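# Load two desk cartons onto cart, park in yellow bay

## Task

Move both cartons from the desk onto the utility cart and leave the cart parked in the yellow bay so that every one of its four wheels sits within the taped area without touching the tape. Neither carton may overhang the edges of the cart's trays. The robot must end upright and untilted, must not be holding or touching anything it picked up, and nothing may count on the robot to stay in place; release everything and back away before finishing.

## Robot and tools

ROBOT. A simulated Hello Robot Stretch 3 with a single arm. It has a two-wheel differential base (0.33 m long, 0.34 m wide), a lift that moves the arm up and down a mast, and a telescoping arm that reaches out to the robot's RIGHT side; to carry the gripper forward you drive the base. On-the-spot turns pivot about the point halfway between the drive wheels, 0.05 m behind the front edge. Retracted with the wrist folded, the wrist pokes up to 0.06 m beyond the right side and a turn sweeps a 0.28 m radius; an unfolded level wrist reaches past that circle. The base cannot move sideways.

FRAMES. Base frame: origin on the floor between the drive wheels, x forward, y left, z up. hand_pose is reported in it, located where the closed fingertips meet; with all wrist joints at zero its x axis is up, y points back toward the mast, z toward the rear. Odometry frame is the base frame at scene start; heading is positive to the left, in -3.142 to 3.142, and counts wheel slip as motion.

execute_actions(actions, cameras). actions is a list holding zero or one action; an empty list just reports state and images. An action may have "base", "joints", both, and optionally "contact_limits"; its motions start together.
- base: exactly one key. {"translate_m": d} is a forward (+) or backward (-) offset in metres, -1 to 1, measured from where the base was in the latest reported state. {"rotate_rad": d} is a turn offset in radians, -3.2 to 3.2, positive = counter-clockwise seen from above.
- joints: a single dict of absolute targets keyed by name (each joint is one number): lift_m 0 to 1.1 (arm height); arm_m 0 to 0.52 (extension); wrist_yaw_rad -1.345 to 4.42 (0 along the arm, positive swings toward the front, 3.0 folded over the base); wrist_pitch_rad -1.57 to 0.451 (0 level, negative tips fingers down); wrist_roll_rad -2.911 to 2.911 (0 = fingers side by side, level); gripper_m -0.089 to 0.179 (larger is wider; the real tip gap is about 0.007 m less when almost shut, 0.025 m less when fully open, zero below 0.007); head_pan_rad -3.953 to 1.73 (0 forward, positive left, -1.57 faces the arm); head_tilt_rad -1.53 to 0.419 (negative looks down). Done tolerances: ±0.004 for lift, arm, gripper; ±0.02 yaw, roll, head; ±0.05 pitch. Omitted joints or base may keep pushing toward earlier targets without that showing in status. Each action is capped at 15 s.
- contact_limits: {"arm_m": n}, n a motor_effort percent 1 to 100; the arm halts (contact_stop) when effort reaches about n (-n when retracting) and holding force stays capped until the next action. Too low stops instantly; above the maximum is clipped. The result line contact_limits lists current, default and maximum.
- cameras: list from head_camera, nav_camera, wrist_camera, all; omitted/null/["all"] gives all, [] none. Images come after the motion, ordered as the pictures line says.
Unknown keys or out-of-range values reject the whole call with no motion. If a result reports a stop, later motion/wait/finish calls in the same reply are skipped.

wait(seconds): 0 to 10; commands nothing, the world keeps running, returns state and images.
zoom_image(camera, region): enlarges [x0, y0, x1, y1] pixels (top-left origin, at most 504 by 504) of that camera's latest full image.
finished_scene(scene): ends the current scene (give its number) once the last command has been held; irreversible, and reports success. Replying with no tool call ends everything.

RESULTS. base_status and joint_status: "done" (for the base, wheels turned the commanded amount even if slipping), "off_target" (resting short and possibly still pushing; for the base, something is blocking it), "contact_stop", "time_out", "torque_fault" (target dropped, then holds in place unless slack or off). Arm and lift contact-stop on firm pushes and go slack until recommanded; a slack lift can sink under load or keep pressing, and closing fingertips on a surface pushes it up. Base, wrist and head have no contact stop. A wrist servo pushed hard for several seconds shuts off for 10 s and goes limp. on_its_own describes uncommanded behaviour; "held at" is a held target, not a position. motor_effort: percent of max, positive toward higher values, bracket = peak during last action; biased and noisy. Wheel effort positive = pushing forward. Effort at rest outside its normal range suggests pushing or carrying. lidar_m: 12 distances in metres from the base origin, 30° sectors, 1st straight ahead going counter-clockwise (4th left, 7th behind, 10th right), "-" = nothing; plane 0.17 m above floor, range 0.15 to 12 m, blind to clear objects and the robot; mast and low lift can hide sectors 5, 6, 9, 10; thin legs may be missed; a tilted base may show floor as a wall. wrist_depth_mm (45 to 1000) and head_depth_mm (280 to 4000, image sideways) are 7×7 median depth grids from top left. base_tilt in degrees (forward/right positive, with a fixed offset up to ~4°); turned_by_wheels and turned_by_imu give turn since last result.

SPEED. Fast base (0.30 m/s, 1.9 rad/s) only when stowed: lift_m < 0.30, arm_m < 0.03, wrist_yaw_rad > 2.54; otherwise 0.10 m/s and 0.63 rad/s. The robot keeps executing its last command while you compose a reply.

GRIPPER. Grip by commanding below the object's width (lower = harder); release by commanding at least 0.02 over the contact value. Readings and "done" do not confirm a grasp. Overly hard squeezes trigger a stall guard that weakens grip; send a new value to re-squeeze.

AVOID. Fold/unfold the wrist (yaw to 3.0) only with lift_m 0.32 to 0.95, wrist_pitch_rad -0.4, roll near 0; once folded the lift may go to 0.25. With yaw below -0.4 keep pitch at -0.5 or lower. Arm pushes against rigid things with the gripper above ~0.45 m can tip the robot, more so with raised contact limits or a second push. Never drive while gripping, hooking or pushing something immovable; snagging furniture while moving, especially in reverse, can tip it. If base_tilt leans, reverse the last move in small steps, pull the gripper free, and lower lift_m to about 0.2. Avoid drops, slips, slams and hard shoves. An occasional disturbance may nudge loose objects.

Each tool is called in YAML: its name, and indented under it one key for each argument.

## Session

execute_actions:
  actions:
    - {"joints":{"head_tilt_rad":-0.7}}

Scene clock: 0.97 s.
base_odometry: x=+0.000 y=+0.000 heading=+0.000 (m, m, rad; odometry frame)
turned_by_wheels: +0.000 (rad since the last result)
turned_by_imu: +0.000 (rad since the last result)
base_tilt: forward=+1.3 right=+1.0 (deg)
lidar_m: 1.86 1.24 1.53 1.47 1.93 1.94 2.33 0.88 1.04 1.76 1.85 1.85
head_depth_mm: 1808 1952 2123 2154 1700 1413 1208 / 1956 2151 2369 2191 1710 1421 1208 / 1990 2243 2514 2170 1705 1417 1214 / 1856 2044 2308 2148 1728 1418 1216 / 1703 1874 2077 2180 1723 1419 1216 / 1594 1716 1882 1962 1724 1409 1212 / 1494 1614 1327 1086 1624 1429 1213
base_status: not commanded
joint_positions: lift_m=+0.402 arm_m=+0.000 wrist_yaw_rad=+2.999 wrist_pitch_rad=-0.445 wrist_roll_rad=-0.011 gripper_m=+0.037 head_pan_rad=+0.018 head_tilt_rad=-0.691
joint_status: all done
motor_effort: left_wheel=-1(1) right_wheel=+0(0) lift_m=+19(19) arm_m=+0(0) wrist_yaw_rad=+0(1) wrist_pitch_rad=+4(4) wrist_roll_rad=+0(0) gripper_m=-1(1) head_pan_rad=+0(0) head_tilt_rad=-2(28) (%)
hand_pose: x=+0.0101 y=+0.0737 z=+0.4082 quat_wxyz=(+0.205, +0.695, +0.108, +0.681) (m; base frame)
wrist_depth_mm: - - - - - - - / - - - - - - - / - - - - - - - / 954 975 991 952 948 944 951 / 757 799 - 756 796 766 743 / 653 649 639 633 - 631 622 / 558 552 - 568 548 548 540
pictures: head_camera (sideways: a quarter turn clockwise sets it upright), nav_camera (sideways: a quarter turn counterclockwise sets it upright), wrist_camera
Images, in order (width x height): head_camera 896x504, nav_camera 672x504, wrist_camera 644x364.

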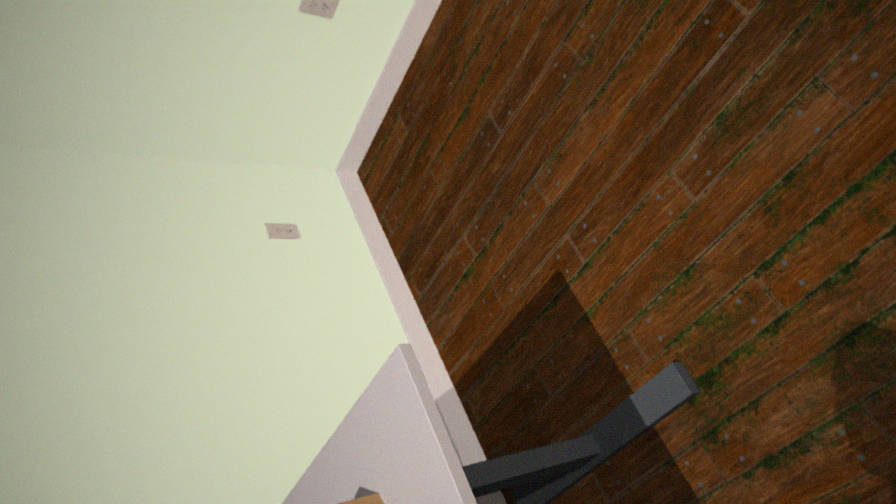

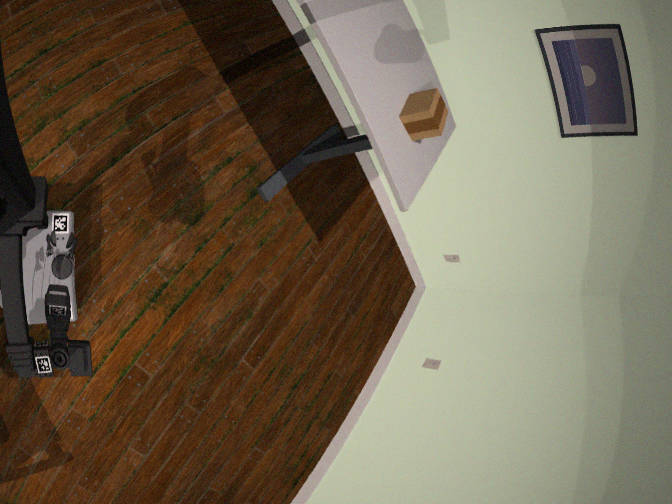

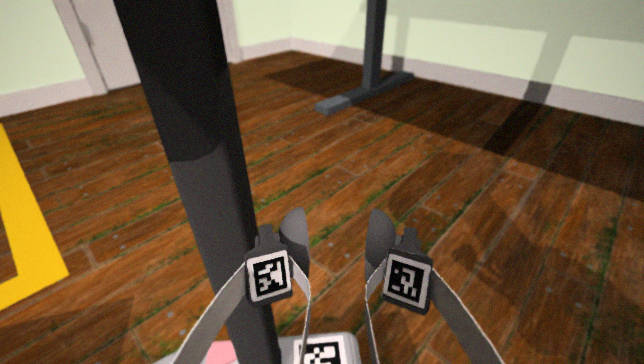

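execute_actions:
  actions:
    - {"joints":{"head_pan_rad":1.0,"head_tilt_rad":-0.5}}
  cameras: ["head_camera","nav_camera"]

execute_actions:
  actions:
    - {"joints":{"head_pan_rad":-2.5,"head_tilt_rad":-0.75}}
  cameras: ["head_camera","nav_camera"]

execute_actions:
  actions:
    - {"joints":{"head_pan_rad":-3.5,"head_tilt_rad":-0.75}}
  cameras: ["head_camera","nav_camera"]

Scene clock: 8.40 s.
base_odometry: x=+0.000 y=+0.000 heading=+0.000 (m, m, rad; odometry frame)
turned_by_wheels: +0.000 (rad since the last result)
turned_by_imu: +0.000 (rad since the last result)
base_tilt: forward=+1.4 right=+1.0 (deg)
lidar_m: 1.87 1.24 1.53 1.47 1.93 1.94 2.33 0.88 1.04 1.77 1.85 1.86
head_depth_mm: 1344 1440 1543 1320 1034 1637 1356 / 1368 1474 1586 1323 1075 1645 1348 / 1411 1516 1632 1327 1074 1644 1355 / 1447 1558 1688 1321 1893 1651 1351 / 1475 1594 1726 1333 1953 1647 1358 / 1517 1648 1763 1327 1964 1650 1352 / 1567 1697 1826 1331 1688 1602 1351
base_status: not commanded
joint_positions: lift_m=+0.402 arm_m=+0.000 wrist_yaw_rad=+2.999 wrist_pitch_rad=-0.445 wrist_roll_rad=-0.011 gripper_m=+0.037 head_pan_rad=+0.993 head_tilt_rad=-0.508
joint_status: all done
motor_effort: left_wheel=-1(1) right_wheel=+0(0) lift_m=+19(19) arm_m=+0(0) wrist_yaw_rad=-1(0) wrist_pitch_rad=+5(4) wrist_roll_rad=+0(1) gripper_m=+0(0) head_pan_rad=+2(29) head_tilt_rad=+4(16) (%)
hand_pose: x=+0.0101 y=+0.0737 z=+0.4082 quat_wxyz=(+0.205, +0.695, +0.108, +0.681) (m; base frame)
wrist_depth_mm: - - - - - - - / - - - - - - - / - - - - - - - / 967 954 953 942 971 919 945 / 771 771 - 764 793 761 747 / 647 636 647 635 - 632 625 / 559 545 - 555 543 547 541
pictures: head_camera (sideways: a quarter turn clockwise sets it upright), nav_camera (sideways: a quarter turn counterclockwise sets it upright)
Images, in order (width x height): head_camera 896x504, nav_camera 672x504.

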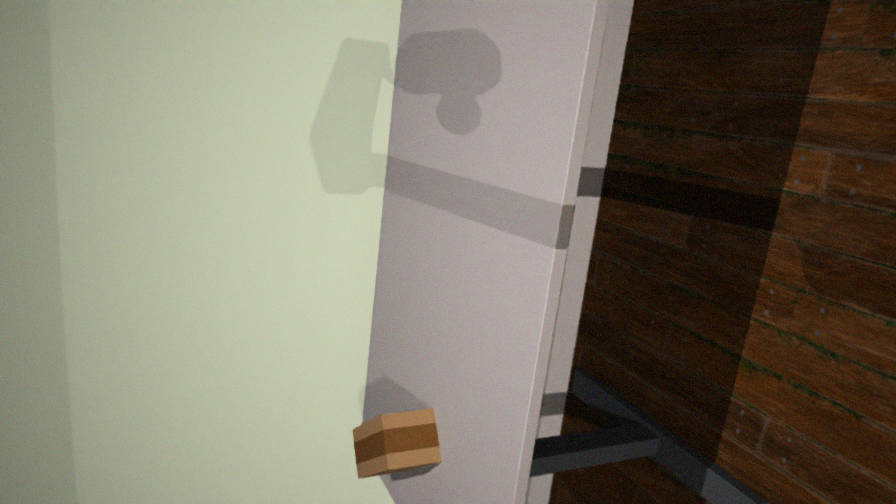

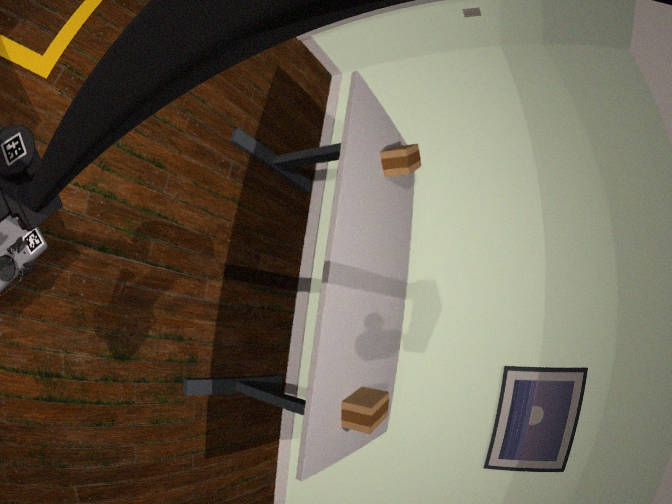

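Scene clock: 10.60 s.
base_odometry: x=+0.000 y=+0.000 heading=+0.000 (m, m, rad; odometry frame)
turned_by_wheels: +0.000 (rad since the last result)
turned_by_imu: +0.000 (rad since the last result)
base_tilt: forward=+1.3 right=+1.0 (deg)
lidar_m: 1.86 1.24 1.52 1.47 1.93 1.94 2.33 0.88 1.04 1.77 1.85 1.85
head_depth_mm: 2699 2923 1414 1943 1624 1380 1188 / 2236 2302 1080 1245 1496 1379 1179 / 2216 1342 1129 1286 1486 1372 1191 / 2198 1408 1193 1336 1530 1378 1183 / 2218 1397 1417 1436 1561 1373 1188 / 2228 2249 1241 1862 1651 1376 1186 / 2210 2331 2530 2032 1646 1376 1192
base_status: not commanded
joint_positions: lift_m=+0.402 arm_m=+0.000 wrist_yaw_rad=+2.999 wrist_pitch_rad=-0.445 wrist_roll_rad=-0.011 gripper_m=+0.037 head_pan_rad=-2.493 head_tilt_rad=-0.741
joint_status: all done
motor_effort: left_wheel=-1(1) right_wheel=+0(0) lift_m=+19(19) arm_m=+0(1) wrist_yaw_rad=-2(0) wrist_pitch_rad=+4(5) wrist_roll_rad=+0(0) gripper_m=+0(1) head_pan_rad=-2(30) head_tilt_rad=-3(15) (%)
hand_pose: x=+0.0101 y=+0.0737 z=+0.4082 quat_wxyz=(+0.205, +0.695, +0.108, +0.681) (m; base frame)
wrist_depth_mm: - - - - - - - / - - - - - - - / - - - - - - - / 966 964 937 938 928 944 927 / 784 766 - 751 805 752 749 / 655 647 643 645 - 639 638 / 555 548 - 564 541 545 536
pictures: head_camera (sideways: a quarter turn clockwise sets it upright), nav_camera (sideways: a quarter turn counterclockwise sets it upright)
Images, in order (width x height): head_camera 896x504, nav_camera 672x504.

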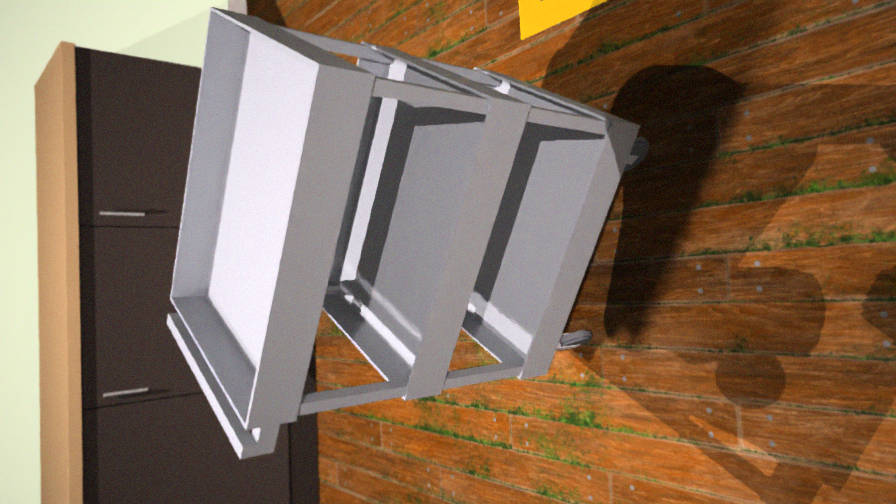

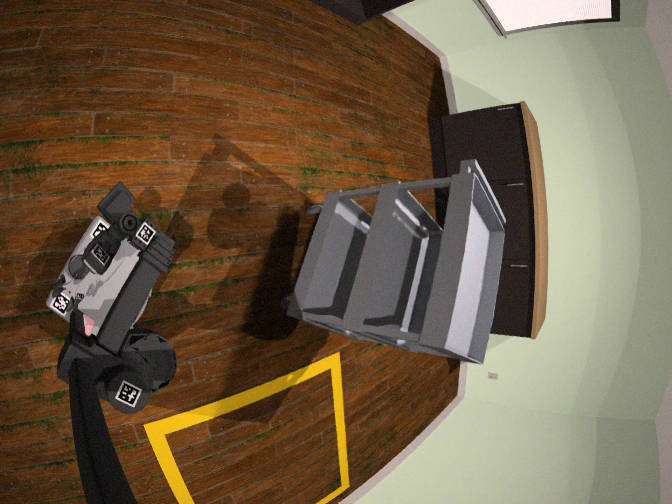

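Scene clock: 11.70 s.
base_odometry: x=+0.000 y=+0.000 heading=+0.000 (m, m, rad; odometry frame)
turned_by_wheels: +0.000 (rad since the last result)
turned_by_imu: +0.000 (rad since the last result)
base_tilt: forward=+1.5 right=+1.0 (deg)
lidar_m: 1.86 1.24 1.53 1.47 1.93 1.94 2.33 0.88 1.04 1.77 1.85 1.85
head_depth_mm: 1619 1791 1977 2027 1640 1364 1179 / 1707 1887 2102 2024 1639 1372 1177 / 1770 1978 2238 2031 1642 1386 1198 / 1880 2071 2334 2022 1638 1373 1204 / 1983 2221 2465 2038 1638 1378 1191 / 2076 2381 2580 2021 1638 1381 1192 / 2214 2521 2699 2063 1648 1373 1188
base_status: not commanded
joint_positions: lift_m=+0.402 arm_m=+0.000 wrist_yaw_rad=+2.999 wrist_pitch_rad=-0.445 wrist_roll_rad=-0.011 gripper_m=+0.037 head_pan_rad=-3.493 head_tilt_rad=-0.741
joint_status: all done
motor_effort: left_wheel=-1(1) right_wheel=+0(0) lift_m=+19(19) arm_m=+0(0) wrist_yaw_rad=+0(1) wrist_pitch_rad=+4(4) wrist_roll_rad=+0(0) gripper_m=+0(1) head_pan_rad=-3(30) head_tilt_rad=-2(4) (%)
hand_pose: x=+0.0101 y=+0.0737 z=+0.4082 quat_wxyz=(+0.205, +0.695, +0.108, +0.681) (m; base frame)
wrist_depth_mm: - - - - - - - / - - - - - - - / - - - - - - - / 974 979 958 933 964 956 938 / 765 766 - 770 792 754 744 / 639 640 635 633 - 632 628 / 554 555 - 564 544 542 549
pictures: head_camera (sideways: a quarter turn clockwise sets it upright), nav_camera (sideways: a quarter turn counterclockwise sets it upright)
Images, in order (width x height): head_camera 896x504, nav_camera 672x504.

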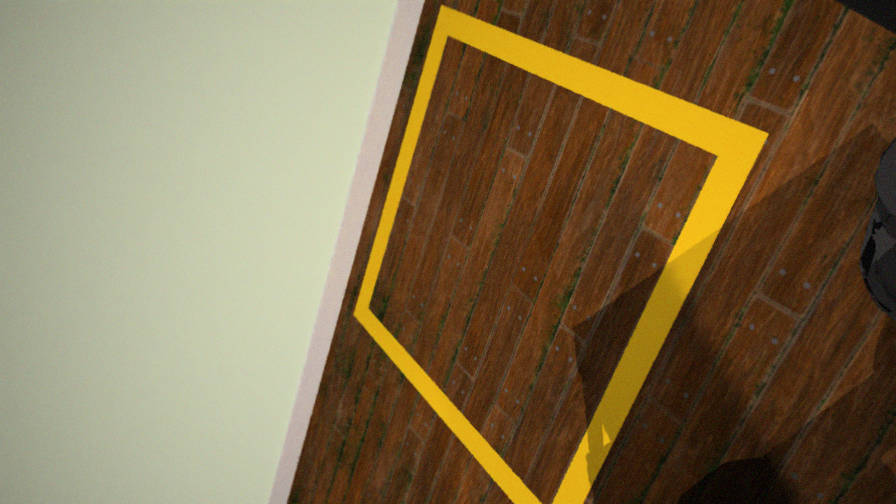

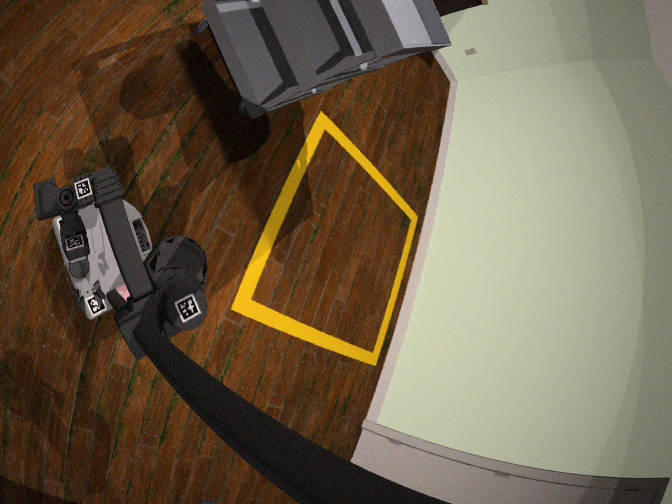

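execute_actions:
  actions:
    - {"base":{"translate_m":-0.55},"joints":{"lift_m":0.94,"wrist_pitch_rad":-0.4,"wrist_yaw_rad":-0.27,"gripper_m":0.12,"head_pan_rad":-1.5,"head_tilt_rad":-0.9}}
  cameras: []

execute_actions:
  actions:
    - {"base":{"rotate_rad":-1.08},"joints":{"lift_m":1.03,"wrist_pitch_rad":-1.3}}
  cameras: []

execute_actions:
  actions:
    - {"base":{"translate_m":0.1},"joints":{"arm_m":0.4}}

Scene clock: 38.77 s.
base_odometry: x=-0.550 y=+0.000 heading=+0.000 (m, m, rad; odometry frame)
turned_by_wheels: +0.000 (rad since the last result)
turned_by_imu: -0.002 (rad since the last result)
base_tilt: forward=+1.4 right=+1.0 (deg)
lidar_m: 2.33 1.75 1.69 1.73 1.57 1.58 1.89 0.45 0.41 0.73 1.95 2.22
head_depth_mm: 2855 916 776 - - - - / 2943 2448 1966 - - - 1111 / 2658 2646 2093 - - - 1117 / 2452 2648 2122 1741 1454 1281 1125 / 2069 2377 2099 1727 1476 1275 1136 / 2023 2298 2108 1719 1481 1288 1137 / 1909 2170 2072 1745 1488 1287 1138
base_status: done
joint_positions: lift_m=+0.939 arm_m=+0.000 wrist_yaw_rad=-0.268 wrist_pitch_rad=-0.420 wrist_roll_rad=-0.011 gripper_m=+0.120 head_pan_rad=-1.507 head_tilt_rad=-0.889
joint_status: all done
motor_effort: left_wheel=+0(9) right_wheel=+0(3) lift_m=+29(30) arm_m=+0(0) wrist_yaw_rad=-3(3) wrist_pitch_rad=+5(7) wrist_roll_rad=+0(1) gripper_m=+0(99) head_pan_rad=+2(29) head_tilt_rad=-4(14) (%)
hand_pose: x=-0.0808 y=-0.3611 z=+0.9516 quat_wxyz=(+0.670, +0.055, -0.701, -0.238) (m; base frame)
wrist_depth_mm: - - - - - - - / - - - - 818 - - / - - - 731 682 691 603 / - - - - 474 520 503 / - - - 918 435 425 401 / - - - - 737 270 333 / - - - - 619 591 233
pictures: none
No camera images: the call's "cameras" was empty. Leave "cameras" out to get every camera's image.

Scene clock: 41.47 s.
base_odometry: x=-0.550 y=+0.000 heading=-1.080 (m, m, rad; odometry frame)
turned_by_wheels: -1.080 (rad since the last result)
turned_by_imu: -1.076 (rad since the last result)
base_tilt: forward=+1.3 right=+1.1 (deg)
lidar_m: 1.95 2.22 2.36 1.76 2.08 1.76 1.57 1.57 1.85 0.46 0.41 0.69
head_depth_mm: 2548 - - - - - 1133 / 2503 - - - - - 1114 / 2436 2629 2088 - - - 1130 / 1840 2005 856 1085 1284 1255 1129 / 1802 1929 806 687 936 1080 1133 / 1779 946 806 662 892 1157 1132 / 1762 959 808 665 932 1218 1134
base_status: done
joint_positions: lift_m=+1.029 arm_m=+0.000 wrist_yaw_rad=-0.268 wrist_pitch_rad=-1.301 wrist_roll_rad=-0.011 gripper_m=+0.120 head_pan_rad=-1.507 head_tilt_rad=-0.889
joint_status: all done
motor_effort: left_wheel=+2(7) right_wheel=-2(5) lift_m=+29(31) arm_m=+0(0) wrist_yaw_rad=-3(3) wrist_pitch_rad=+0(6) wrist_roll_rad=+0(0) gripper_m=+0(0) head_pan_rad=+2(3) head_tilt_rad=-2(4) (%)
hand_pose: x=-0.0336 y=-0.1884 z=+0.9146 quat_wxyz=(+0.504, +0.352, -0.612, -0.498) (m; base frame)
wrist_depth_mm: 263 332 675 - - - - / 298 369 665 - - - - / 662 660 653 - - - - / - - - - - - - / - - - - - - - / - - - - - - - / - - - - - - -
pictures: none
No camera images: the call's "cameras" was empty. Leave "cameras" out to get every camera's image.

Scene clock: 45.60 s.
base_odometry: x=-0.503 y=-0.088 heading=-1.080 (m, m, rad; odometry frame)
turned_by_wheels: +0.000 (rad since the last result)
turned_by_imu: +0.000 (rad since the last result)
base_tilt: forward=+1.4 right=+1.0 (deg)
lidar_m: 1.85 2.12 2.39 1.74 2.10 1.87 1.66 1.66 1.97 0.38 0.42 0.75
head_depth_mm: 2571 2668 2101 1720 1460 1271 1124 / 2575 2669 2059 1722 1465 1270 1125 / - 864 827 1071 1384 1271 1126 / 1809 1949 806 655 833 1072 1124 / 1789 933 805 663 911 1132 1132 / 1762 957 806 664 934 1202 1133 / 1744 967 808 680 955 1234 1133
base_status: done
joint_positions: lift_m=+1.029 arm_m=+0.400 wrist_yaw_rad=-0.269 wrist_pitch_rad=-1.301 wrist_roll_rad=-0.011 gripper_m=+0.120 head_pan_rad=-1.507 head_tilt_rad=-0.889
joint_status: all done
motor_effort: left_wheel=+3(9) right_wheel=-2(3) lift_m=+29(29) arm_m=+2(2) wrist_yaw_rad=-1(2) wrist_pitch_rad=+0(0) wrist_roll_rad=+0(0) gripper_m=+0(0) head_pan_rad=+2(2) head_tilt_rad=-4(4) (%)
hand_pose: x=-0.0336 y=-0.5880 z=+0.9146 quat_wxyz=(+0.503, +0.352, -0.612, -0.498) (m; base frame)
wrist_depth_mm: 320 316 314 309 - - - / 314 308 306 305 - - - / 310 304 301 299 - - - / 304 300 296 294 - - - / 297 296 292 291 - - - / 290 289 285 286 - - - / 288 285 282 521 - - -
pictures: head_camera (sideways: a quarter turn clockwise sets it upright), nav_camera (sideways: a quarter turn counterclockwise sets it upright), wrist_camera
Images, in order (width x height): head_camera 896x504, nav_camera 672x504, wrist_camera 644x364.

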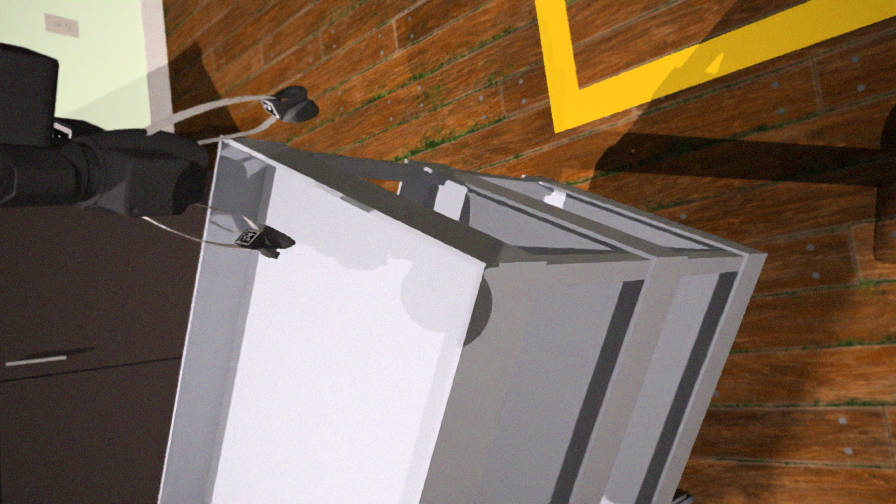

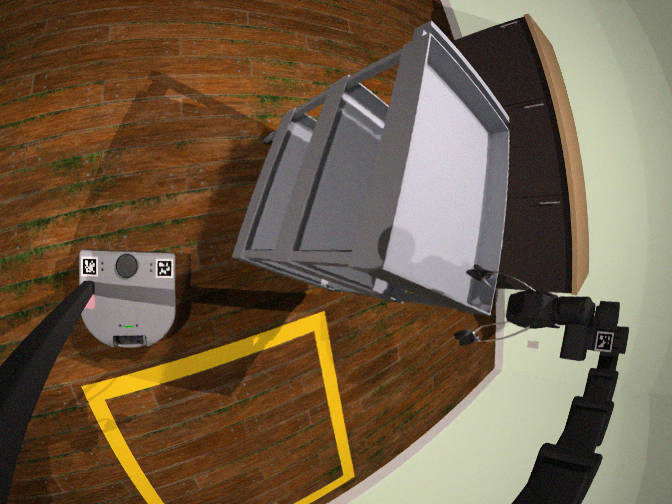

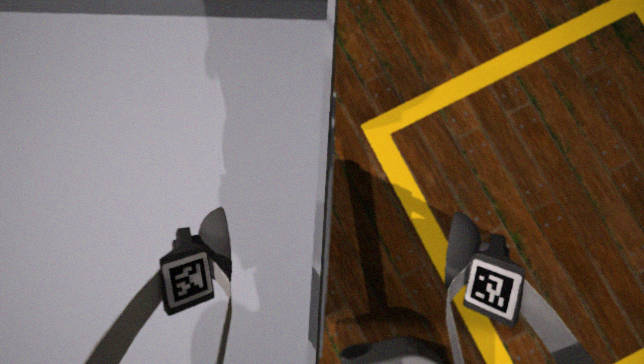

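execute_actions:
  actions:
    - {"joints":{"lift_m":0.935,"gripper_m":0.07}}
  cameras: []

execute_actions:
  actions:
    - {"joints":{"gripper_m":-0.02}}
  cameras: ["wrist_camera"]

execute_actions:
  actions:
    - {"base":{"translate_m":-0.6},"joints":{"wrist_yaw_rad":-0.15,"head_pan_rad":-1.2,"head_tilt_rad":-1.1}}

Scene clock: 52.40 s.
base_odometry: x=-0.503 y=-0.088 heading=-1.080 (m, m, rad; odometry frame)
turned_by_wheels: +0.000 (rad since the last result)
turned_by_imu: +0.000 (rad since the last result)
base_tilt: forward=+1.5 right=+1.0 (deg)
lidar_m: 1.85 2.12 2.39 1.74 2.10 1.87 1.66 1.67 1.97 0.38 0.42 0.76
head_depth_mm: - 2605 2082 1728 1464 1277 1124 / - 2474 2103 1715 1466 1270 1126 / 1773 - 803 1072 1378 1267 1126 / 1813 1950 807 656 833 1070 1135 / 1789 934 806 662 907 1128 1132 / 1770 956 808 663 928 1204 1128 / 1741 963 811 682 951 1235 1127
base_status: not commanded
joint_positions: lift_m=+0.936 arm_m=+0.400 wrist_yaw_rad=-0.269 wrist_pitch_rad=-1.301 wrist_roll_rad=-0.011 gripper_m=+0.070 head_pan_rad=-1.507 head_tilt_rad=-0.889
joint_status: all done
motor_effort: left_wheel=+2(3) right_wheel=-2(2) lift_m=+8(29) arm_m=+2(2) wrist_yaw_rad=-1(0) wrist_pitch_rad=+0(0) wrist_roll_rad=+0(1) gripper_m=+0(100) head_pan_rad=+2(2) head_tilt_rad=-4(2) (%)
hand_pose: x=-0.0336 y=-0.5880 z=+0.8210 quat_wxyz=(+0.503, +0.352, -0.612, -0.498) (m; base frame)
wrist_depth_mm: 214 214 210 209 - - - / 212 210 207 206 - - - / 207 205 204 202 - - - / 202 202 199 199 992 - 992 / 200 198 196 202 999 - 987 / 197 196 - 442 973 963 972 / 194 191 189 434 952 962 929
pictures: none
No camera images: the call's "cameras" was empty. Leave "cameras" out to get every camera's image.

Scene clock: 53.80 s.
base_odometry: x=-0.503 y=-0.088 heading=-1.079 (m, m, rad; odometry frame)
turned_by_wheels: +0.000 (rad since the last result)
turned_by_imu: +0.001 (rad since the last result)
base_tilt: forward=+1.4 right=+1.0 (deg)
lidar_m: 1.85 2.11 2.38 1.74 2.11 1.86 1.66 1.67 1.97 0.38 0.42 0.76
head_depth_mm: - 2629 2093 1704 1470 1273 1129 / - 2462 2112 1727 1470 1284 1127 / 1779 - 805 1061 1375 1279 1128 / 1824 1968 806 661 837 1041 1129 / 1776 935 806 664 912 1132 1140 / 1749 953 808 662 930 1199 1132 / 1739 970 807 700 977 1237 1128
base_status: not commanded
joint_positions: lift_m=+0.936 arm_m=+0.400 wrist_yaw_rad=-0.267 wrist_pitch_rad=-1.303 wrist_roll_rad=-0.010 gripper_m=-0.019 head_pan_rad=-1.507 head_tilt_rad=-0.889
joint_status: all done
motor_effort: left_wheel=+12(16) right_wheel=-10(16) lift_m=+9(9) arm_m=+1(2) wrist_yaw_rad=-4(5) wrist_pitch_rad=+1(1) wrist_roll_rad=+0(0) gripper_m=-16(100) head_pan_rad=+3(3) head_tilt_rad=-4(3) (%)
hand_pose: x=-0.0334 y=-0.5878 z=+0.8209 quat_wxyz=(+0.503, +0.353, -0.612, -0.498) (m; base frame)
wrist_depth_mm: 213 212 209 207 - - - / 211 209 206 205 - - - / 206 204 203 200 - - 981 / 203 202 199 197 - - 985 / 201 198 196 160 983 - 964 / 197 195 192 190 973 935 945 / 194 191 189 188 957 939 927
pictures: wrist_camera
Images, in order (width x height): wrist_camera 644x364.

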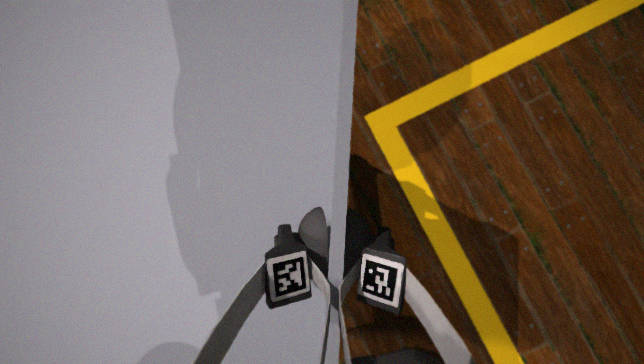

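Scene clock: 60.97 s.
base_odometry: x=-0.786 y=+0.441 heading=-1.079 (m, m, rad; odometry frame)
turned_by_wheels: +0.001 (rad since the last result)
turned_by_imu: +0.001 (rad since the last result)
base_tilt: forward=+1.5 right=+1.0 (deg)
lidar_m: 2.45 2.70 1.93 1.50 1.97 1.20 1.08 1.08 1.28 0.36 0.36 0.45
head_depth_mm: 2237 732 610 1401 1315 1202 1101 / 793 731 636 580 931 1204 - / 799 730 635 892 1068 1199 - / 799 734 637 907 1153 1206 1118 / 812 734 636 920 1172 1208 1102 / 823 737 638 923 1216 1206 1103 / 827 737 640 945 1278 1201 1098
base_status: done
joint_positions: lift_m=+0.936 arm_m=+0.400 wrist_yaw_rad=-0.136 wrist_pitch_rad=-1.327 wrist_roll_rad=-0.028 gripper_m=-0.019 head_pan_rad=-1.207 head_tilt_rad=-1.086
joint_status: all done
on_its_own: wrist_yaw_rad is at rest, and its effort (-15) is outside its rest range (-12 to +12)
motor_effort: left_wheel=+13(19) right_wheel=-11(24) lift_m=+9(9) arm_m=+1(1) wrist_yaw_rad=-15(15) wrist_pitch_rad=+7(8) wrist_roll_rad=+10(11) gripper_m=-21(22) head_pan_rad=+2(18) head_tilt_rad=-4(17) (%)
hand_pose: x=-0.0268 y=-0.5829 z=+0.8199 quat_wxyz=(+0.534, +0.403, -0.578, -0.467) (m; base frame)
wrist_depth_mm: 209 207 205 - - - 939 / 207 205 202 - - - 986 / 204 203 200 - - - 986 / 201 199 198 452 - 997 1000 / 199 198 195 193 - 982 956 / 196 195 193 190 980 968 964 / 194 192 189 188 974 959 962
pictures: head_camera (sideways: a quarter turn clockwise sets it upright), nav_camera (sideways: a quarter turn counterclockwise sets it upright), wrist_camera
Images, in order (width x height): head_camera 896x504, nav_camera 672x504, wrist_camera 644x364.

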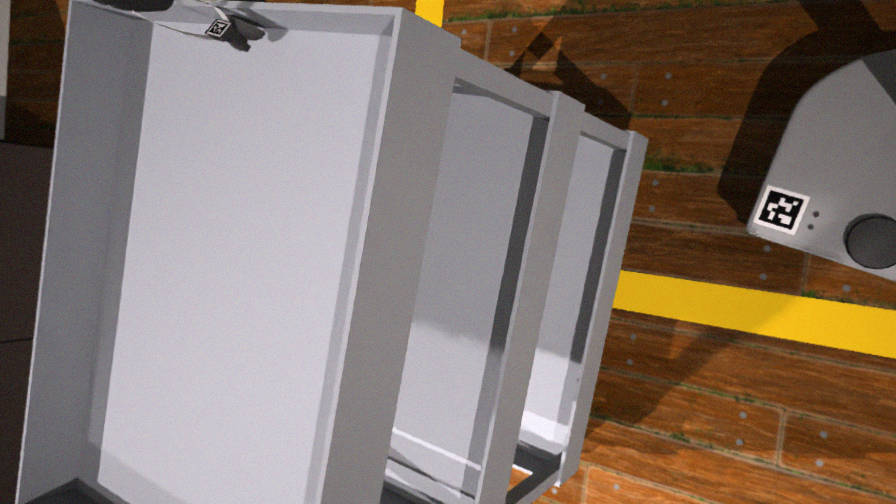

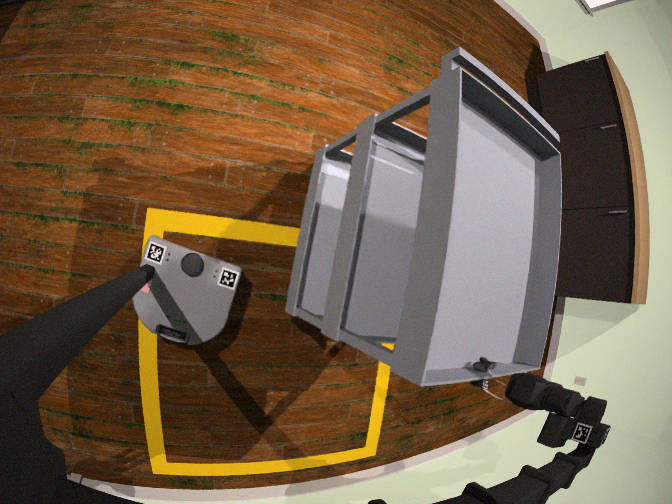

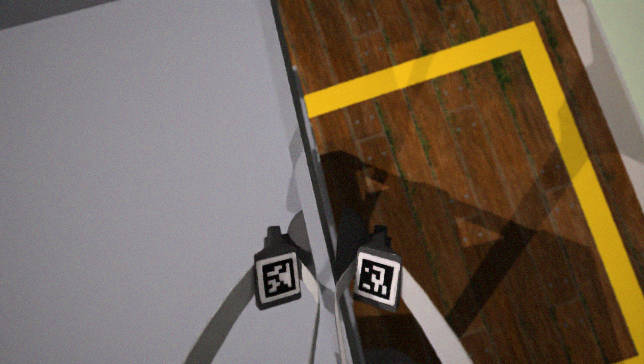

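execute_actions:
  actions:
    - {"base":{"translate_m":-0.56},"joints":{"wrist_yaw_rad":0.1}}
  cameras: ["nav_camera","head_camera"]

execute_actions:
  actions:
    - {"joints":{"gripper_m":0.08}}
  cameras: []

execute_actions:
  actions:
    - {"joints":{"lift_m":1.04}}
  cameras: ["wrist_camera"]

Scene clock: 78.97 s.
base_odometry: x=-1.051 y=+0.934 heading=-1.078 (m, m, rad; odometry frame)
turned_by_wheels: +0.001 (rad since the last result)
turned_by_imu: +0.000 (rad since the last result)
base_tilt: forward=+1.3 right=+1.0 (deg)
lidar_m: 3.02 3.26 2.08 1.47 0.97 0.60 0.53 0.53 0.63 0.32 0.32 0.35
head_depth_mm: 2250 701 620 571 1296 1195 1098 / 2274 731 634 570 875 1199 - / 2270 730 634 568 874 1185 - / 2259 734 635 565 879 1179 1110 / 2093 733 637 562 877 1182 1095 / 2136 735 638 560 865 1187 1097 / 2147 740 641 560 865 1191 1104
base_status: done
joint_positions: lift_m=+0.936 arm_m=+0.400 wrist_yaw_rad=+0.113 wrist_pitch_rad=-1.332 wrist_roll_rad=-0.027 gripper_m=-0.019 head_pan_rad=-1.207 head_tilt_rad=-1.086
joint_status: all done
on_its_own: wrist_yaw_rad is at rest, and its effort (-13) is outside its rest range (-12 to +12)
motor_effort: left_wheel=+12(14) right_wheel=-10(21) lift_m=+9(9) arm_m=+1(0) wrist_yaw_rad=-13(15) wrist_pitch_rad=+9(9) wrist_roll_rad=+9(10) gripper_m=-20(20) head_pan_rad=+3(2) head_tilt_rad=-5(4) (%)
hand_pose: x=-0.0174 y=-0.5818 z=+0.8197 quat_wxyz=(+0.587, +0.473, -0.522, -0.399) (m; base frame)
wrist_depth_mm: 207 207 204 - - 664 434 / 205 203 201 - - 676 444 / 204 201 199 - - 696 451 / 201 199 197 468 - 707 447 / 198 197 195 194 995 721 459 / 196 194 194 190 984 718 470 / 194 192 190 188 977 744 470
pictures: head_camera (sideways: a quarter turn clockwise sets it upright), nav_camera (sideways: a quarter turn counterclockwise sets it upright)
Images, in order (width x height): head_camera 896x504, nav_camera 672x504.

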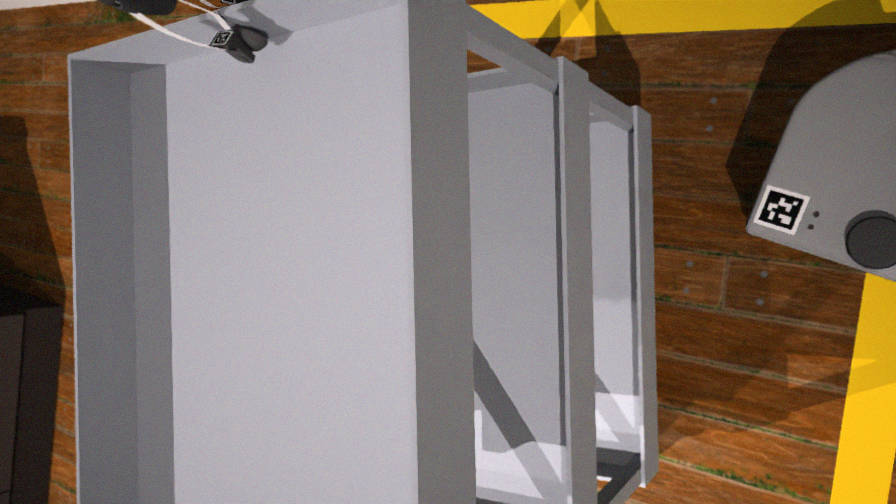

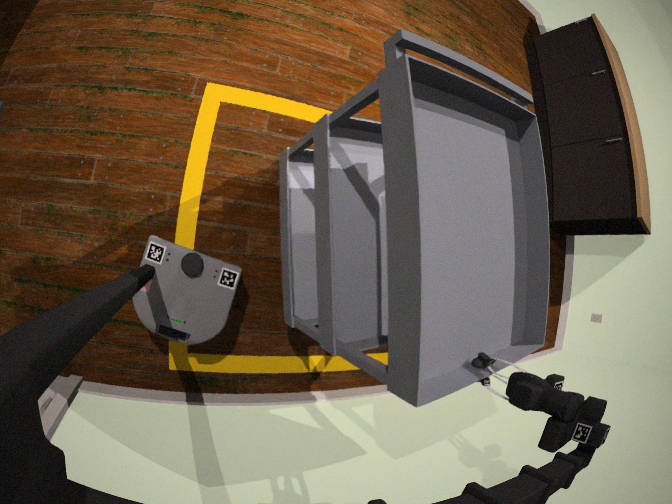

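Scene clock: 80.47 s.
base_odometry: x=-1.051 y=+0.934 heading=-1.079 (m, m, rad; odometry frame)
turned_by_wheels: +0.000 (rad since the last result)
turned_by_imu: -0.001 (rad since the last result)
base_tilt: forward=+1.4 right=+0.9 (deg)
lidar_m: 3.02 3.26 2.09 1.47 0.97 0.61 0.53 0.53 0.63 0.32 0.32 0.35
head_depth_mm: 2269 700 622 572 1304 1191 1091 / 2267 730 635 568 880 1200 - / 2258 733 633 566 876 1184 - / 2279 735 638 563 878 1183 1105 / 2128 736 638 562 878 1183 1102 / 2117 738 638 560 866 1186 1097 / 2171 738 639 583 865 1189 1105
base_status: not commanded
joint_positions: lift_m=+0.936 arm_m=+0.400 wrist_yaw_rad=+0.103 wrist_pitch_rad=-1.306 wrist_roll_rad=-0.015 gripper_m=+0.080 head_pan_rad=-1.207 head_tilt_rad=-1.086
joint_status: all done
motor_effort: left_wheel=+3(12) right_wheel=-3(10) lift_m=+9(9) arm_m=+1(1) wrist_yaw_rad=-4(14) wrist_pitch_rad=+1(9) wrist_roll_rad=+2(9) gripper_m=+0(97) head_pan_rad=+2(2) head_tilt_rad=-4(5) (%)
hand_pose: x=-0.0171 y=-0.5885 z=+0.8207 quat_wxyz=(+0.587, +0.461, -0.534, -0.397) (m; base frame)
wrist_depth_mm: 215 212 208 - - 636 431 / 210 208 207 - - 673 431 / 206 206 203 - - 680 441 / 202 202 199 812 998 689 448 / 201 198 196 196 976 716 455 / 196 196 192 191 951 676 466 / 193 191 191 187 960 824 473
pictures: none
No camera images: the call's "cameras" was empty. Leave "cameras" out to get every camera's image.

Scene clock: 82.27 s.
base_odometry: x=-1.051 y=+0.934 heading=-1.079 (m, m, rad; odometry frame)
turned_by_wheels: +0.000 (rad since the last result)
turned_by_imu: +0.000 (rad since the last result)
base_tilt: forward=+1.3 right=+1.0 (deg)
lidar_m: 3.01 3.27 2.09 1.47 0.97 0.60 0.53 0.53 0.63 0.32 0.32 0.35
head_depth_mm: 2272 696 622 572 1311 1198 1097 / 2268 732 635 569 875 1198 - / 2276 731 634 567 877 1184 - / 2267 736 637 563 876 1181 1110 / 2105 733 637 564 880 1188 1101 / 2129 737 639 559 869 1191 1098 / 2164 737 640 583 868 1186 1101
base_status: not commanded
joint_positions: lift_m=+1.039 arm_m=+0.400 wrist_yaw_rad=+0.103 wrist_pitch_rad=-1.305 wrist_roll_rad=-0.015 gripper_m=+0.080 head_pan_rad=-1.207 head_tilt_rad=-1.086
joint_status: all done
motor_effort: left_wheel=+3(4) right_wheel=-2(2) lift_m=+29(30) arm_m=+0(1) wrist_yaw_rad=-3(3) wrist_pitch_rad=+1(2) wrist_roll_rad=+3(3) gripper_m=+0(0) head_pan_rad=+2(3) head_tilt_rad=-6(6) (%)
hand_pose: x=-0.0171 y=-0.5887 z=+0.9244 quat_wxyz=(+0.587, +0.460, -0.534, -0.397) (m; base frame)
wrist_depth_mm: 278 286 311 - - 637 427 / 320 322 317 - - 657 434 / 320 314 310 - - 675 442 / 310 308 307 912 - 690 442 / 309 306 303 301 - 712 457 / 301 300 295 294 - 681 468 / 297 295 292 287 - 843 482
pictures: wrist_camera
Images, in order (width x height): wrist_camera 644x364.

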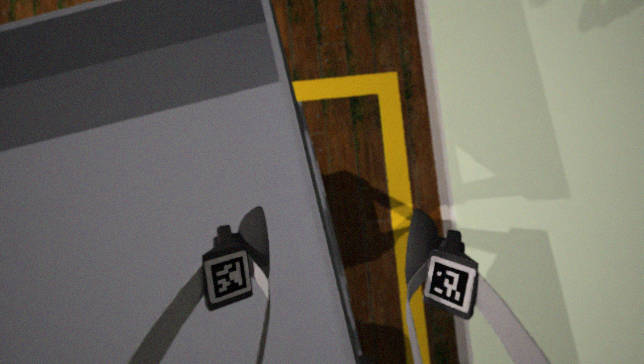

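execute_actions:
  actions:
    - {"base":{"rotate_rad":1.18},"joints":{"gripper_m":0.178,"wrist_yaw_rad":0.74,"head_pan_rad":0.5,"head_tilt_rad":-0.7}}
  cameras: []

execute_actions:
  actions:
    - {"base":{"translate_m":0.92},"joints":{"arm_m":0.46}}
  cameras: ["nav_camera","head_camera"]

Scene clock: 99.33 s.
base_odometry: x=-1.051 y=+0.934 heading=+0.101 (m, m, rad; odometry frame)
turned_by_wheels: +1.180 (rad since the last result)
turned_by_imu: +1.175 (rad since the last result)
base_tilt: forward=+1.4 right=+1.0 (deg)
lidar_m: 1.48 1.47 0.81 0.57 0.53 0.54 0.36 0.32 0.32 0.37 3.02 2.23
head_depth_mm: 1631 1748 1340 2105 1691 1404 1201 / 1595 1702 1393 1972 1696 1413 1203 / 1580 1721 1987 2134 1683 1406 1204 / 1564 1733 1975 2119 1682 1411 1208 / 1540 1710 1919 2078 1692 1410 1202 / 1520 1687 1912 2059 1702 1418 1202 / 1506 1669 1872 2010 1693 1414 1212
base_status: done
joint_positions: lift_m=+1.039 arm_m=+0.400 wrist_yaw_rad=+0.738 wrist_pitch_rad=-1.304 wrist_roll_rad=-0.013 gripper_m=+0.178 head_pan_rad=+0.493 head_tilt_rad=-0.705
joint_status: all done
motor_effort: left_wheel=-3(11) right_wheel=+1(6) lift_m=+30(30) arm_m=+1(0) wrist_yaw_rad=+1(3) wrist_pitch_rad=+1(1) wrist_roll_rad=+2(3) gripper_m=+0(99) head_pan_rad=+3(30) head_tilt_rad=+3(19) (%)
hand_pose: x=+0.0082 y=-0.5778 z=+0.9244 quat_wxyz=(+0.682, +0.604, -0.365, -0.194) (m; base frame)
wrist_depth_mm: - - - - - - - / - - - - - - - / - - - - - - - / - - - - - - - / - - - 229 226 224 222 / - - - 273 273 273 273 / - - 281 288 285 282 278
pictures: none
No camera images: the call's "cameras" was empty. Leave "cameras" out to get every camera's image.

Scene clock: 109.77 s.
base_odometry: x=-0.136 y=+1.027 heading=+0.101 (m, m, rad; odometry frame)
turned_by_wheels: +0.000 (rad since the last result)
turned_by_imu: -0.003 (rad since the last result)
base_tilt: forward=+1.3 right=+1.0 (deg)
lidar_m: 1.17 0.63 1.11 1.13 1.05 1.07 1.12 1.01 3.08 2.80 2.71 1.36
head_depth_mm: 947 1057 1160 945 751 623 1122 / 935 1046 1155 942 752 623 1133 / 925 1027 1137 881 749 624 569 / 913 1017 1118 749 730 623 568 / 902 1002 1113 822 754 625 557 / 891 985 1111 949 755 626 558 / 877 977 1089 1244 1418 1329 560
base_status: done
joint_positions: lift_m=+1.039 arm_m=+0.460 wrist_yaw_rad=+0.738 wrist_pitch_rad=-1.304 wrist_roll_rad=-0.013 gripper_m=+0.178 head_pan_rad=+0.493 head_tilt_rad=-0.705
joint_status: all done
motor_effort: left_wheel=-4(4) right_wheel=+1(6) lift_m=+29(30) arm_m=+2(3) wrist_yaw_rad=+2(3) wrist_pitch_rad=+1(1) wrist_roll_rad=+2(2) gripper_m=+0(0) head_pan_rad=+2(3) head_tilt_rad=+3(1) (%)
hand_pose: x=+0.0082 y=-0.6376 z=+0.9244 quat_wxyz=(+0.682, +0.604, -0.365, -0.194) (m; base frame)
wrist_depth_mm: - - - - - - - / - - - - - - - / - - - - - - - / - - - - - - - / - - - - - - - / - - - - - - - / - - - - - - -
pictures: head_camera (sideways: a quarter turn clockwise sets it upright), nav_camera (sideways: a quarter turn counterclockwise sets it upright)
Images, in order (width x height): head_camera 896x504, nav_camera 672x504.

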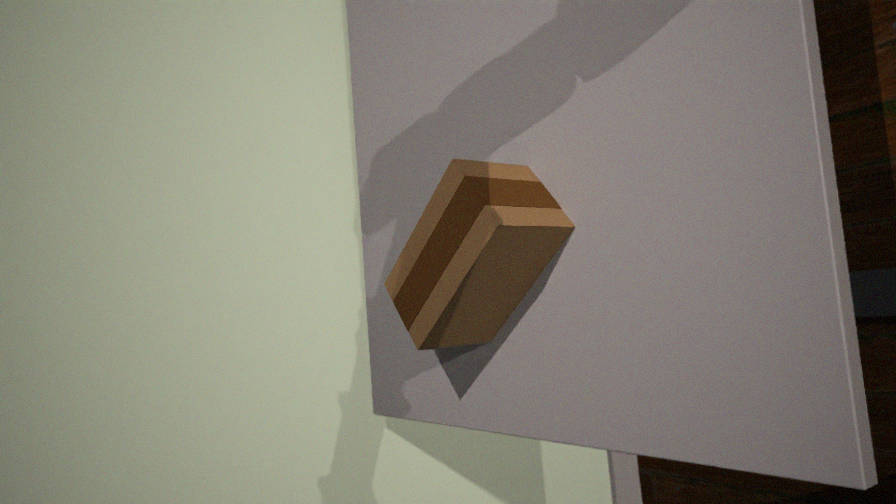

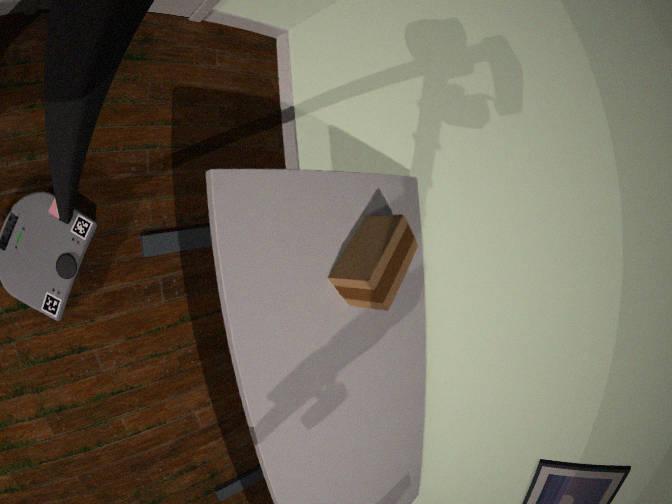

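execute_actions:
  actions:
    - {"base":{"rotate_rad":2.03},"joints":{"arm_m":0.485,"wrist_yaw_rad":0.82,"lift_m":1.0,"head_pan_rad":-1.55,"head_tilt_rad":-0.8}}
  cameras: ["wrist_camera"]

Scene clock: 119.03 s.
base_odometry: x=-0.136 y=+1.027 heading=+2.131 (m, m, rad; odometry frame)
turned_by_wheels: +2.030 (rad since the last result)
turned_by_imu: +2.022 (rad since the last result)
base_tilt: forward=+1.4 right=+1.1 (deg)
lidar_m: 1.05 1.06 1.18 1.01 3.06 2.80 2.71 1.37 1.21 0.63 1.10 1.16
head_depth_mm: - 1127 1072 843 694 617 1161 / - 1090 1080 846 696 605 1158 / - - 1041 773 695 602 1167 / 933 1068 1041 740 695 590 1151 / 918 1035 1097 809 695 591 1153 / 906 1018 1090 850 694 591 1144 / 892 1003 1140 1330 1499 1288 1147
base_status: done
joint_positions: lift_m=+1.001 arm_m=+0.485 wrist_yaw_rad=+0.818 wrist_pitch_rad=-1.304 wrist_roll_rad=-0.013 gripper_m=+0.178 head_pan_rad=-1.543 head_tilt_rad=-0.790
joint_status: all done
motor_effort: left_wheel=-4(12) right_wheel=+1(6) lift_m=+8(24) arm_m=+2(2) wrist_yaw_rad=+2(2) wrist_pitch_rad=+1(1) wrist_roll_rad=+2(2) gripper_m=+0(0) head_pan_rad=-3(29) head_tilt_rad=-4(12) (%)
hand_pose: x=+0.0108 y=-0.6602 z=+0.8859 quat_wxyz=(+0.689, +0.618, -0.340, -0.166) (m; base frame)
wrist_depth_mm: - - 363 353 348 347 345 / - - 356 224 345 341 338 / - 350 345 220 220 336 333 / - 346 346 218 217 332 323 / - 340 334 215 213 325 322 / 339 - 329 210 211 323 316 / 331 329 327 208 208 314 312
pictures: wrist_camera
Images, in order (width x height): wrist_camera 644x364.

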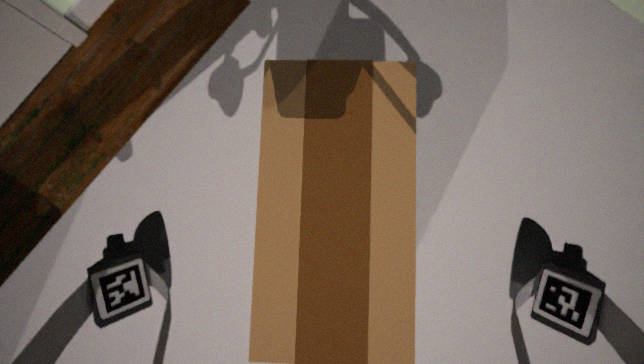

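execute_actions:
  actions:
    - {"base":{"translate_m":0.021},"joints":{"arm_m":0.499,"lift_m":0.922}}
  cameras: ["wrist_camera"]

execute_actions:
  actions:
    - {"joints":{"gripper_m":0.066}}
  cameras: []

execute_actions:
  actions:
    - {"joints":{"lift_m":0.96}}
  cameras: ["wrist_camera"]

Scene clock: 127.77 s.
base_odometry: x=-0.147 y=+1.045 heading=+2.131 (m, m, rad; odometry frame)
turned_by_wheels: +0.000 (rad since the last result)
turned_by_imu: -0.001 (rad since the last result)
base_tilt: forward=+1.4 right=+1.1 (deg)
lidar_m: 1.03 1.04 1.18 1.01 3.06 2.82 2.73 1.39 1.20 0.62 1.10 1.14
head_depth_mm: 974 1064 - 841 694 614 1164 / 943 1127 1077 843 694 603 1158 / 925 - 1002 738 697 604 1160 / 928 1031 1044 765 695 592 1145 / 916 1028 1082 823 695 593 1138 / 901 1023 1093 878 696 593 1143 / 889 1000 1140 1322 1503 1343 1165
base_status: done
joint_positions: lift_m=+0.923 arm_m=+0.499 wrist_yaw_rad=+0.818 wrist_pitch_rad=-1.304 wrist_roll_rad=-0.013 gripper_m=+0.178 head_pan_rad=-1.543 head_tilt_rad=-0.790
joint_status: all done
motor_effort: left_wheel=-4(5) right_wheel=+1(6) lift_m=+8(4) arm_m=+2(3) wrist_yaw_rad=+2(2) wrist_pitch_rad=+1(1) wrist_roll_rad=+2(2) gripper_m=+0(0) head_pan_rad=-2(2) head_tilt_rad=-3(3) (%)
hand_pose: x=+0.0108 y=-0.6742 z=+0.8079 quat_wxyz=(+0.689, +0.618, -0.340, -0.166) (m; base frame)
wrist_depth_mm: - - 276 273 271 265 261 / - 275 271 143 141 262 257 / - 271 143 140 139 256 253 / 267 265 141 138 137 252 251 / 262 262 138 136 134 249 247 / 259 - 136 134 133 244 242 / 254 252 134 131 130 241 237
pictures: wrist_camera
Images, in order (width x height): wrist_camera 644x364.

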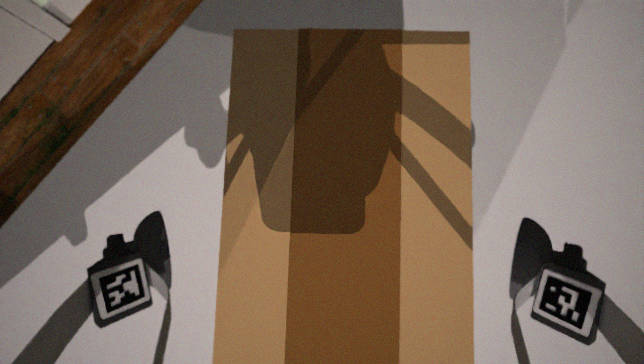

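Scene clock: 129.37 s.
base_odometry: x=-0.147 y=+1.045 heading=+2.131 (m, m, rad; odometry frame)
turned_by_wheels: +0.000 (rad since the last result)
turned_by_imu: +0.000 (rad since the last result)
base_tilt: forward=+1.4 right=+1.2 (deg)
lidar_m: 1.03 1.03 1.18 1.01 3.05 2.81 2.73 1.38 1.20 0.62 1.10 1.14
head_depth_mm: 965 1065 - 846 693 614 1156 / 939 1118 1072 846 694 603 1165 / 923 - 1020 737 695 603 1168 / 927 1030 1042 761 695 590 1142 / 920 1033 1084 823 698 593 1147 / 900 1015 1096 876 697 593 1142 / 889 1001 1134 1315 1503 1356 1169
base_status: not commanded
joint_positions: lift_m=+0.923 arm_m=+0.499 wrist_yaw_rad=+0.818 wrist_pitch_rad=-1.309 wrist_roll_rad=-0.013 gripper_m=+0.067 head_pan_rad=-1.543 head_tilt_rad=-0.790
joint_status: all done
motor_effort: left_wheel=-4(5) right_wheel=+2(4) lift_m=+10(11) arm_m=+1(2) wrist_yaw_rad=+2(3) wrist_pitch_rad=+2(3) wrist_roll_rad=+2(2) gripper_m=-26(100) head_pan_rad=-3(3) head_tilt_rad=-3(3) (%)
hand_pose: x=+0.0098 y=-0.6734 z=+0.8075 quat_wxyz=(+0.688, +0.619, -0.339, -0.168) (m; base frame)
wrist_depth_mm: - - 273 270 265 264 259 / - 271 143 140 140 261 256 / - 269 141 138 137 253 251 / 268 262 139 136 135 251 248 / 262 258 136 135 133 247 245 / 258 256 134 132 131 - 240 / 255 251 133 130 129 240 237
pictures: none
No camera images: the call's "cameras" was empty. Leave "cameras" out to get every camera's image.

Scene clock: 130.53 s.
base_odometry: x=-0.147 y=+1.045 heading=+2.131 (m, m, rad; odometry frame)
turned_by_wheels: +0.000 (rad since the last result)
turned_by_imu: +0.000 (rad since the last result)
base_tilt: forward=+1.3 right=+1.0 (deg)
lidar_m: 1.03 1.03 1.18 1.02 3.05 2.82 2.73 1.38 1.20 0.62 1.10 1.13
head_depth_mm: 951 - 1032 840 693 617 1162 / 915 1105 1074 847 695 604 1165 / 900 - 1035 732 697 603 1157 / 920 1025 786 766 694 593 1144 / 914 1034 1082 822 696 592 1148 / 900 1014 1094 875 698 594 1138 / 890 1000 1141 1321 1515 1343 1171
base_status: not commanded
joint_positions: lift_m=+0.959 arm_m=+0.499 wrist_yaw_rad=+0.818 wrist_pitch_rad=-1.311 wrist_roll_rad=-0.013 gripper_m=+0.071 head_pan_rad=-1.543 head_tilt_rad=-0.790
joint_status: all done
motor_effort: left_wheel=-4(4) right_wheel=+2(2) lift_m=+33(35) arm_m=+1(1) wrist_yaw_rad=+2(3) wrist_pitch_rad=+3(3) wrist_roll_rad=+2(2) gripper_m=-24(26) head_pan_rad=-2(2) head_tilt_rad=-3(3) (%)
hand_pose: x=+0.0094 y=-0.6730 z=+0.8439 quat_wxyz=(+0.688, +0.619, -0.338, -0.169) (m; base frame)
wrist_depth_mm: - - 312 307 305 300 297 / - - 144 141 140 297 290 / - 306 141 139 138 291 289 / - 301 139 136 136 287 283 / 301 297 136 134 134 282 280 / 293 294 134 132 131 - 276 / 290 287 133 130 129 276 270
pictures: wrist_camera
Images, in order (width x height): wrist_camera 644x364.

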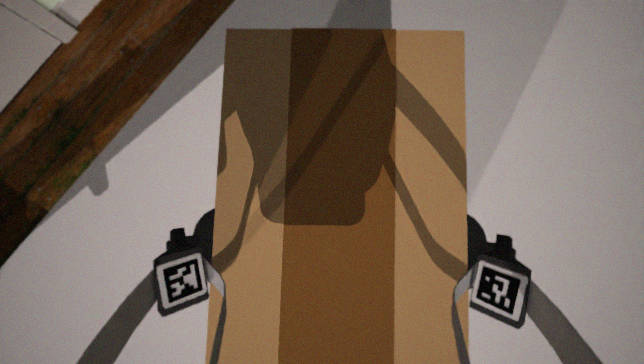

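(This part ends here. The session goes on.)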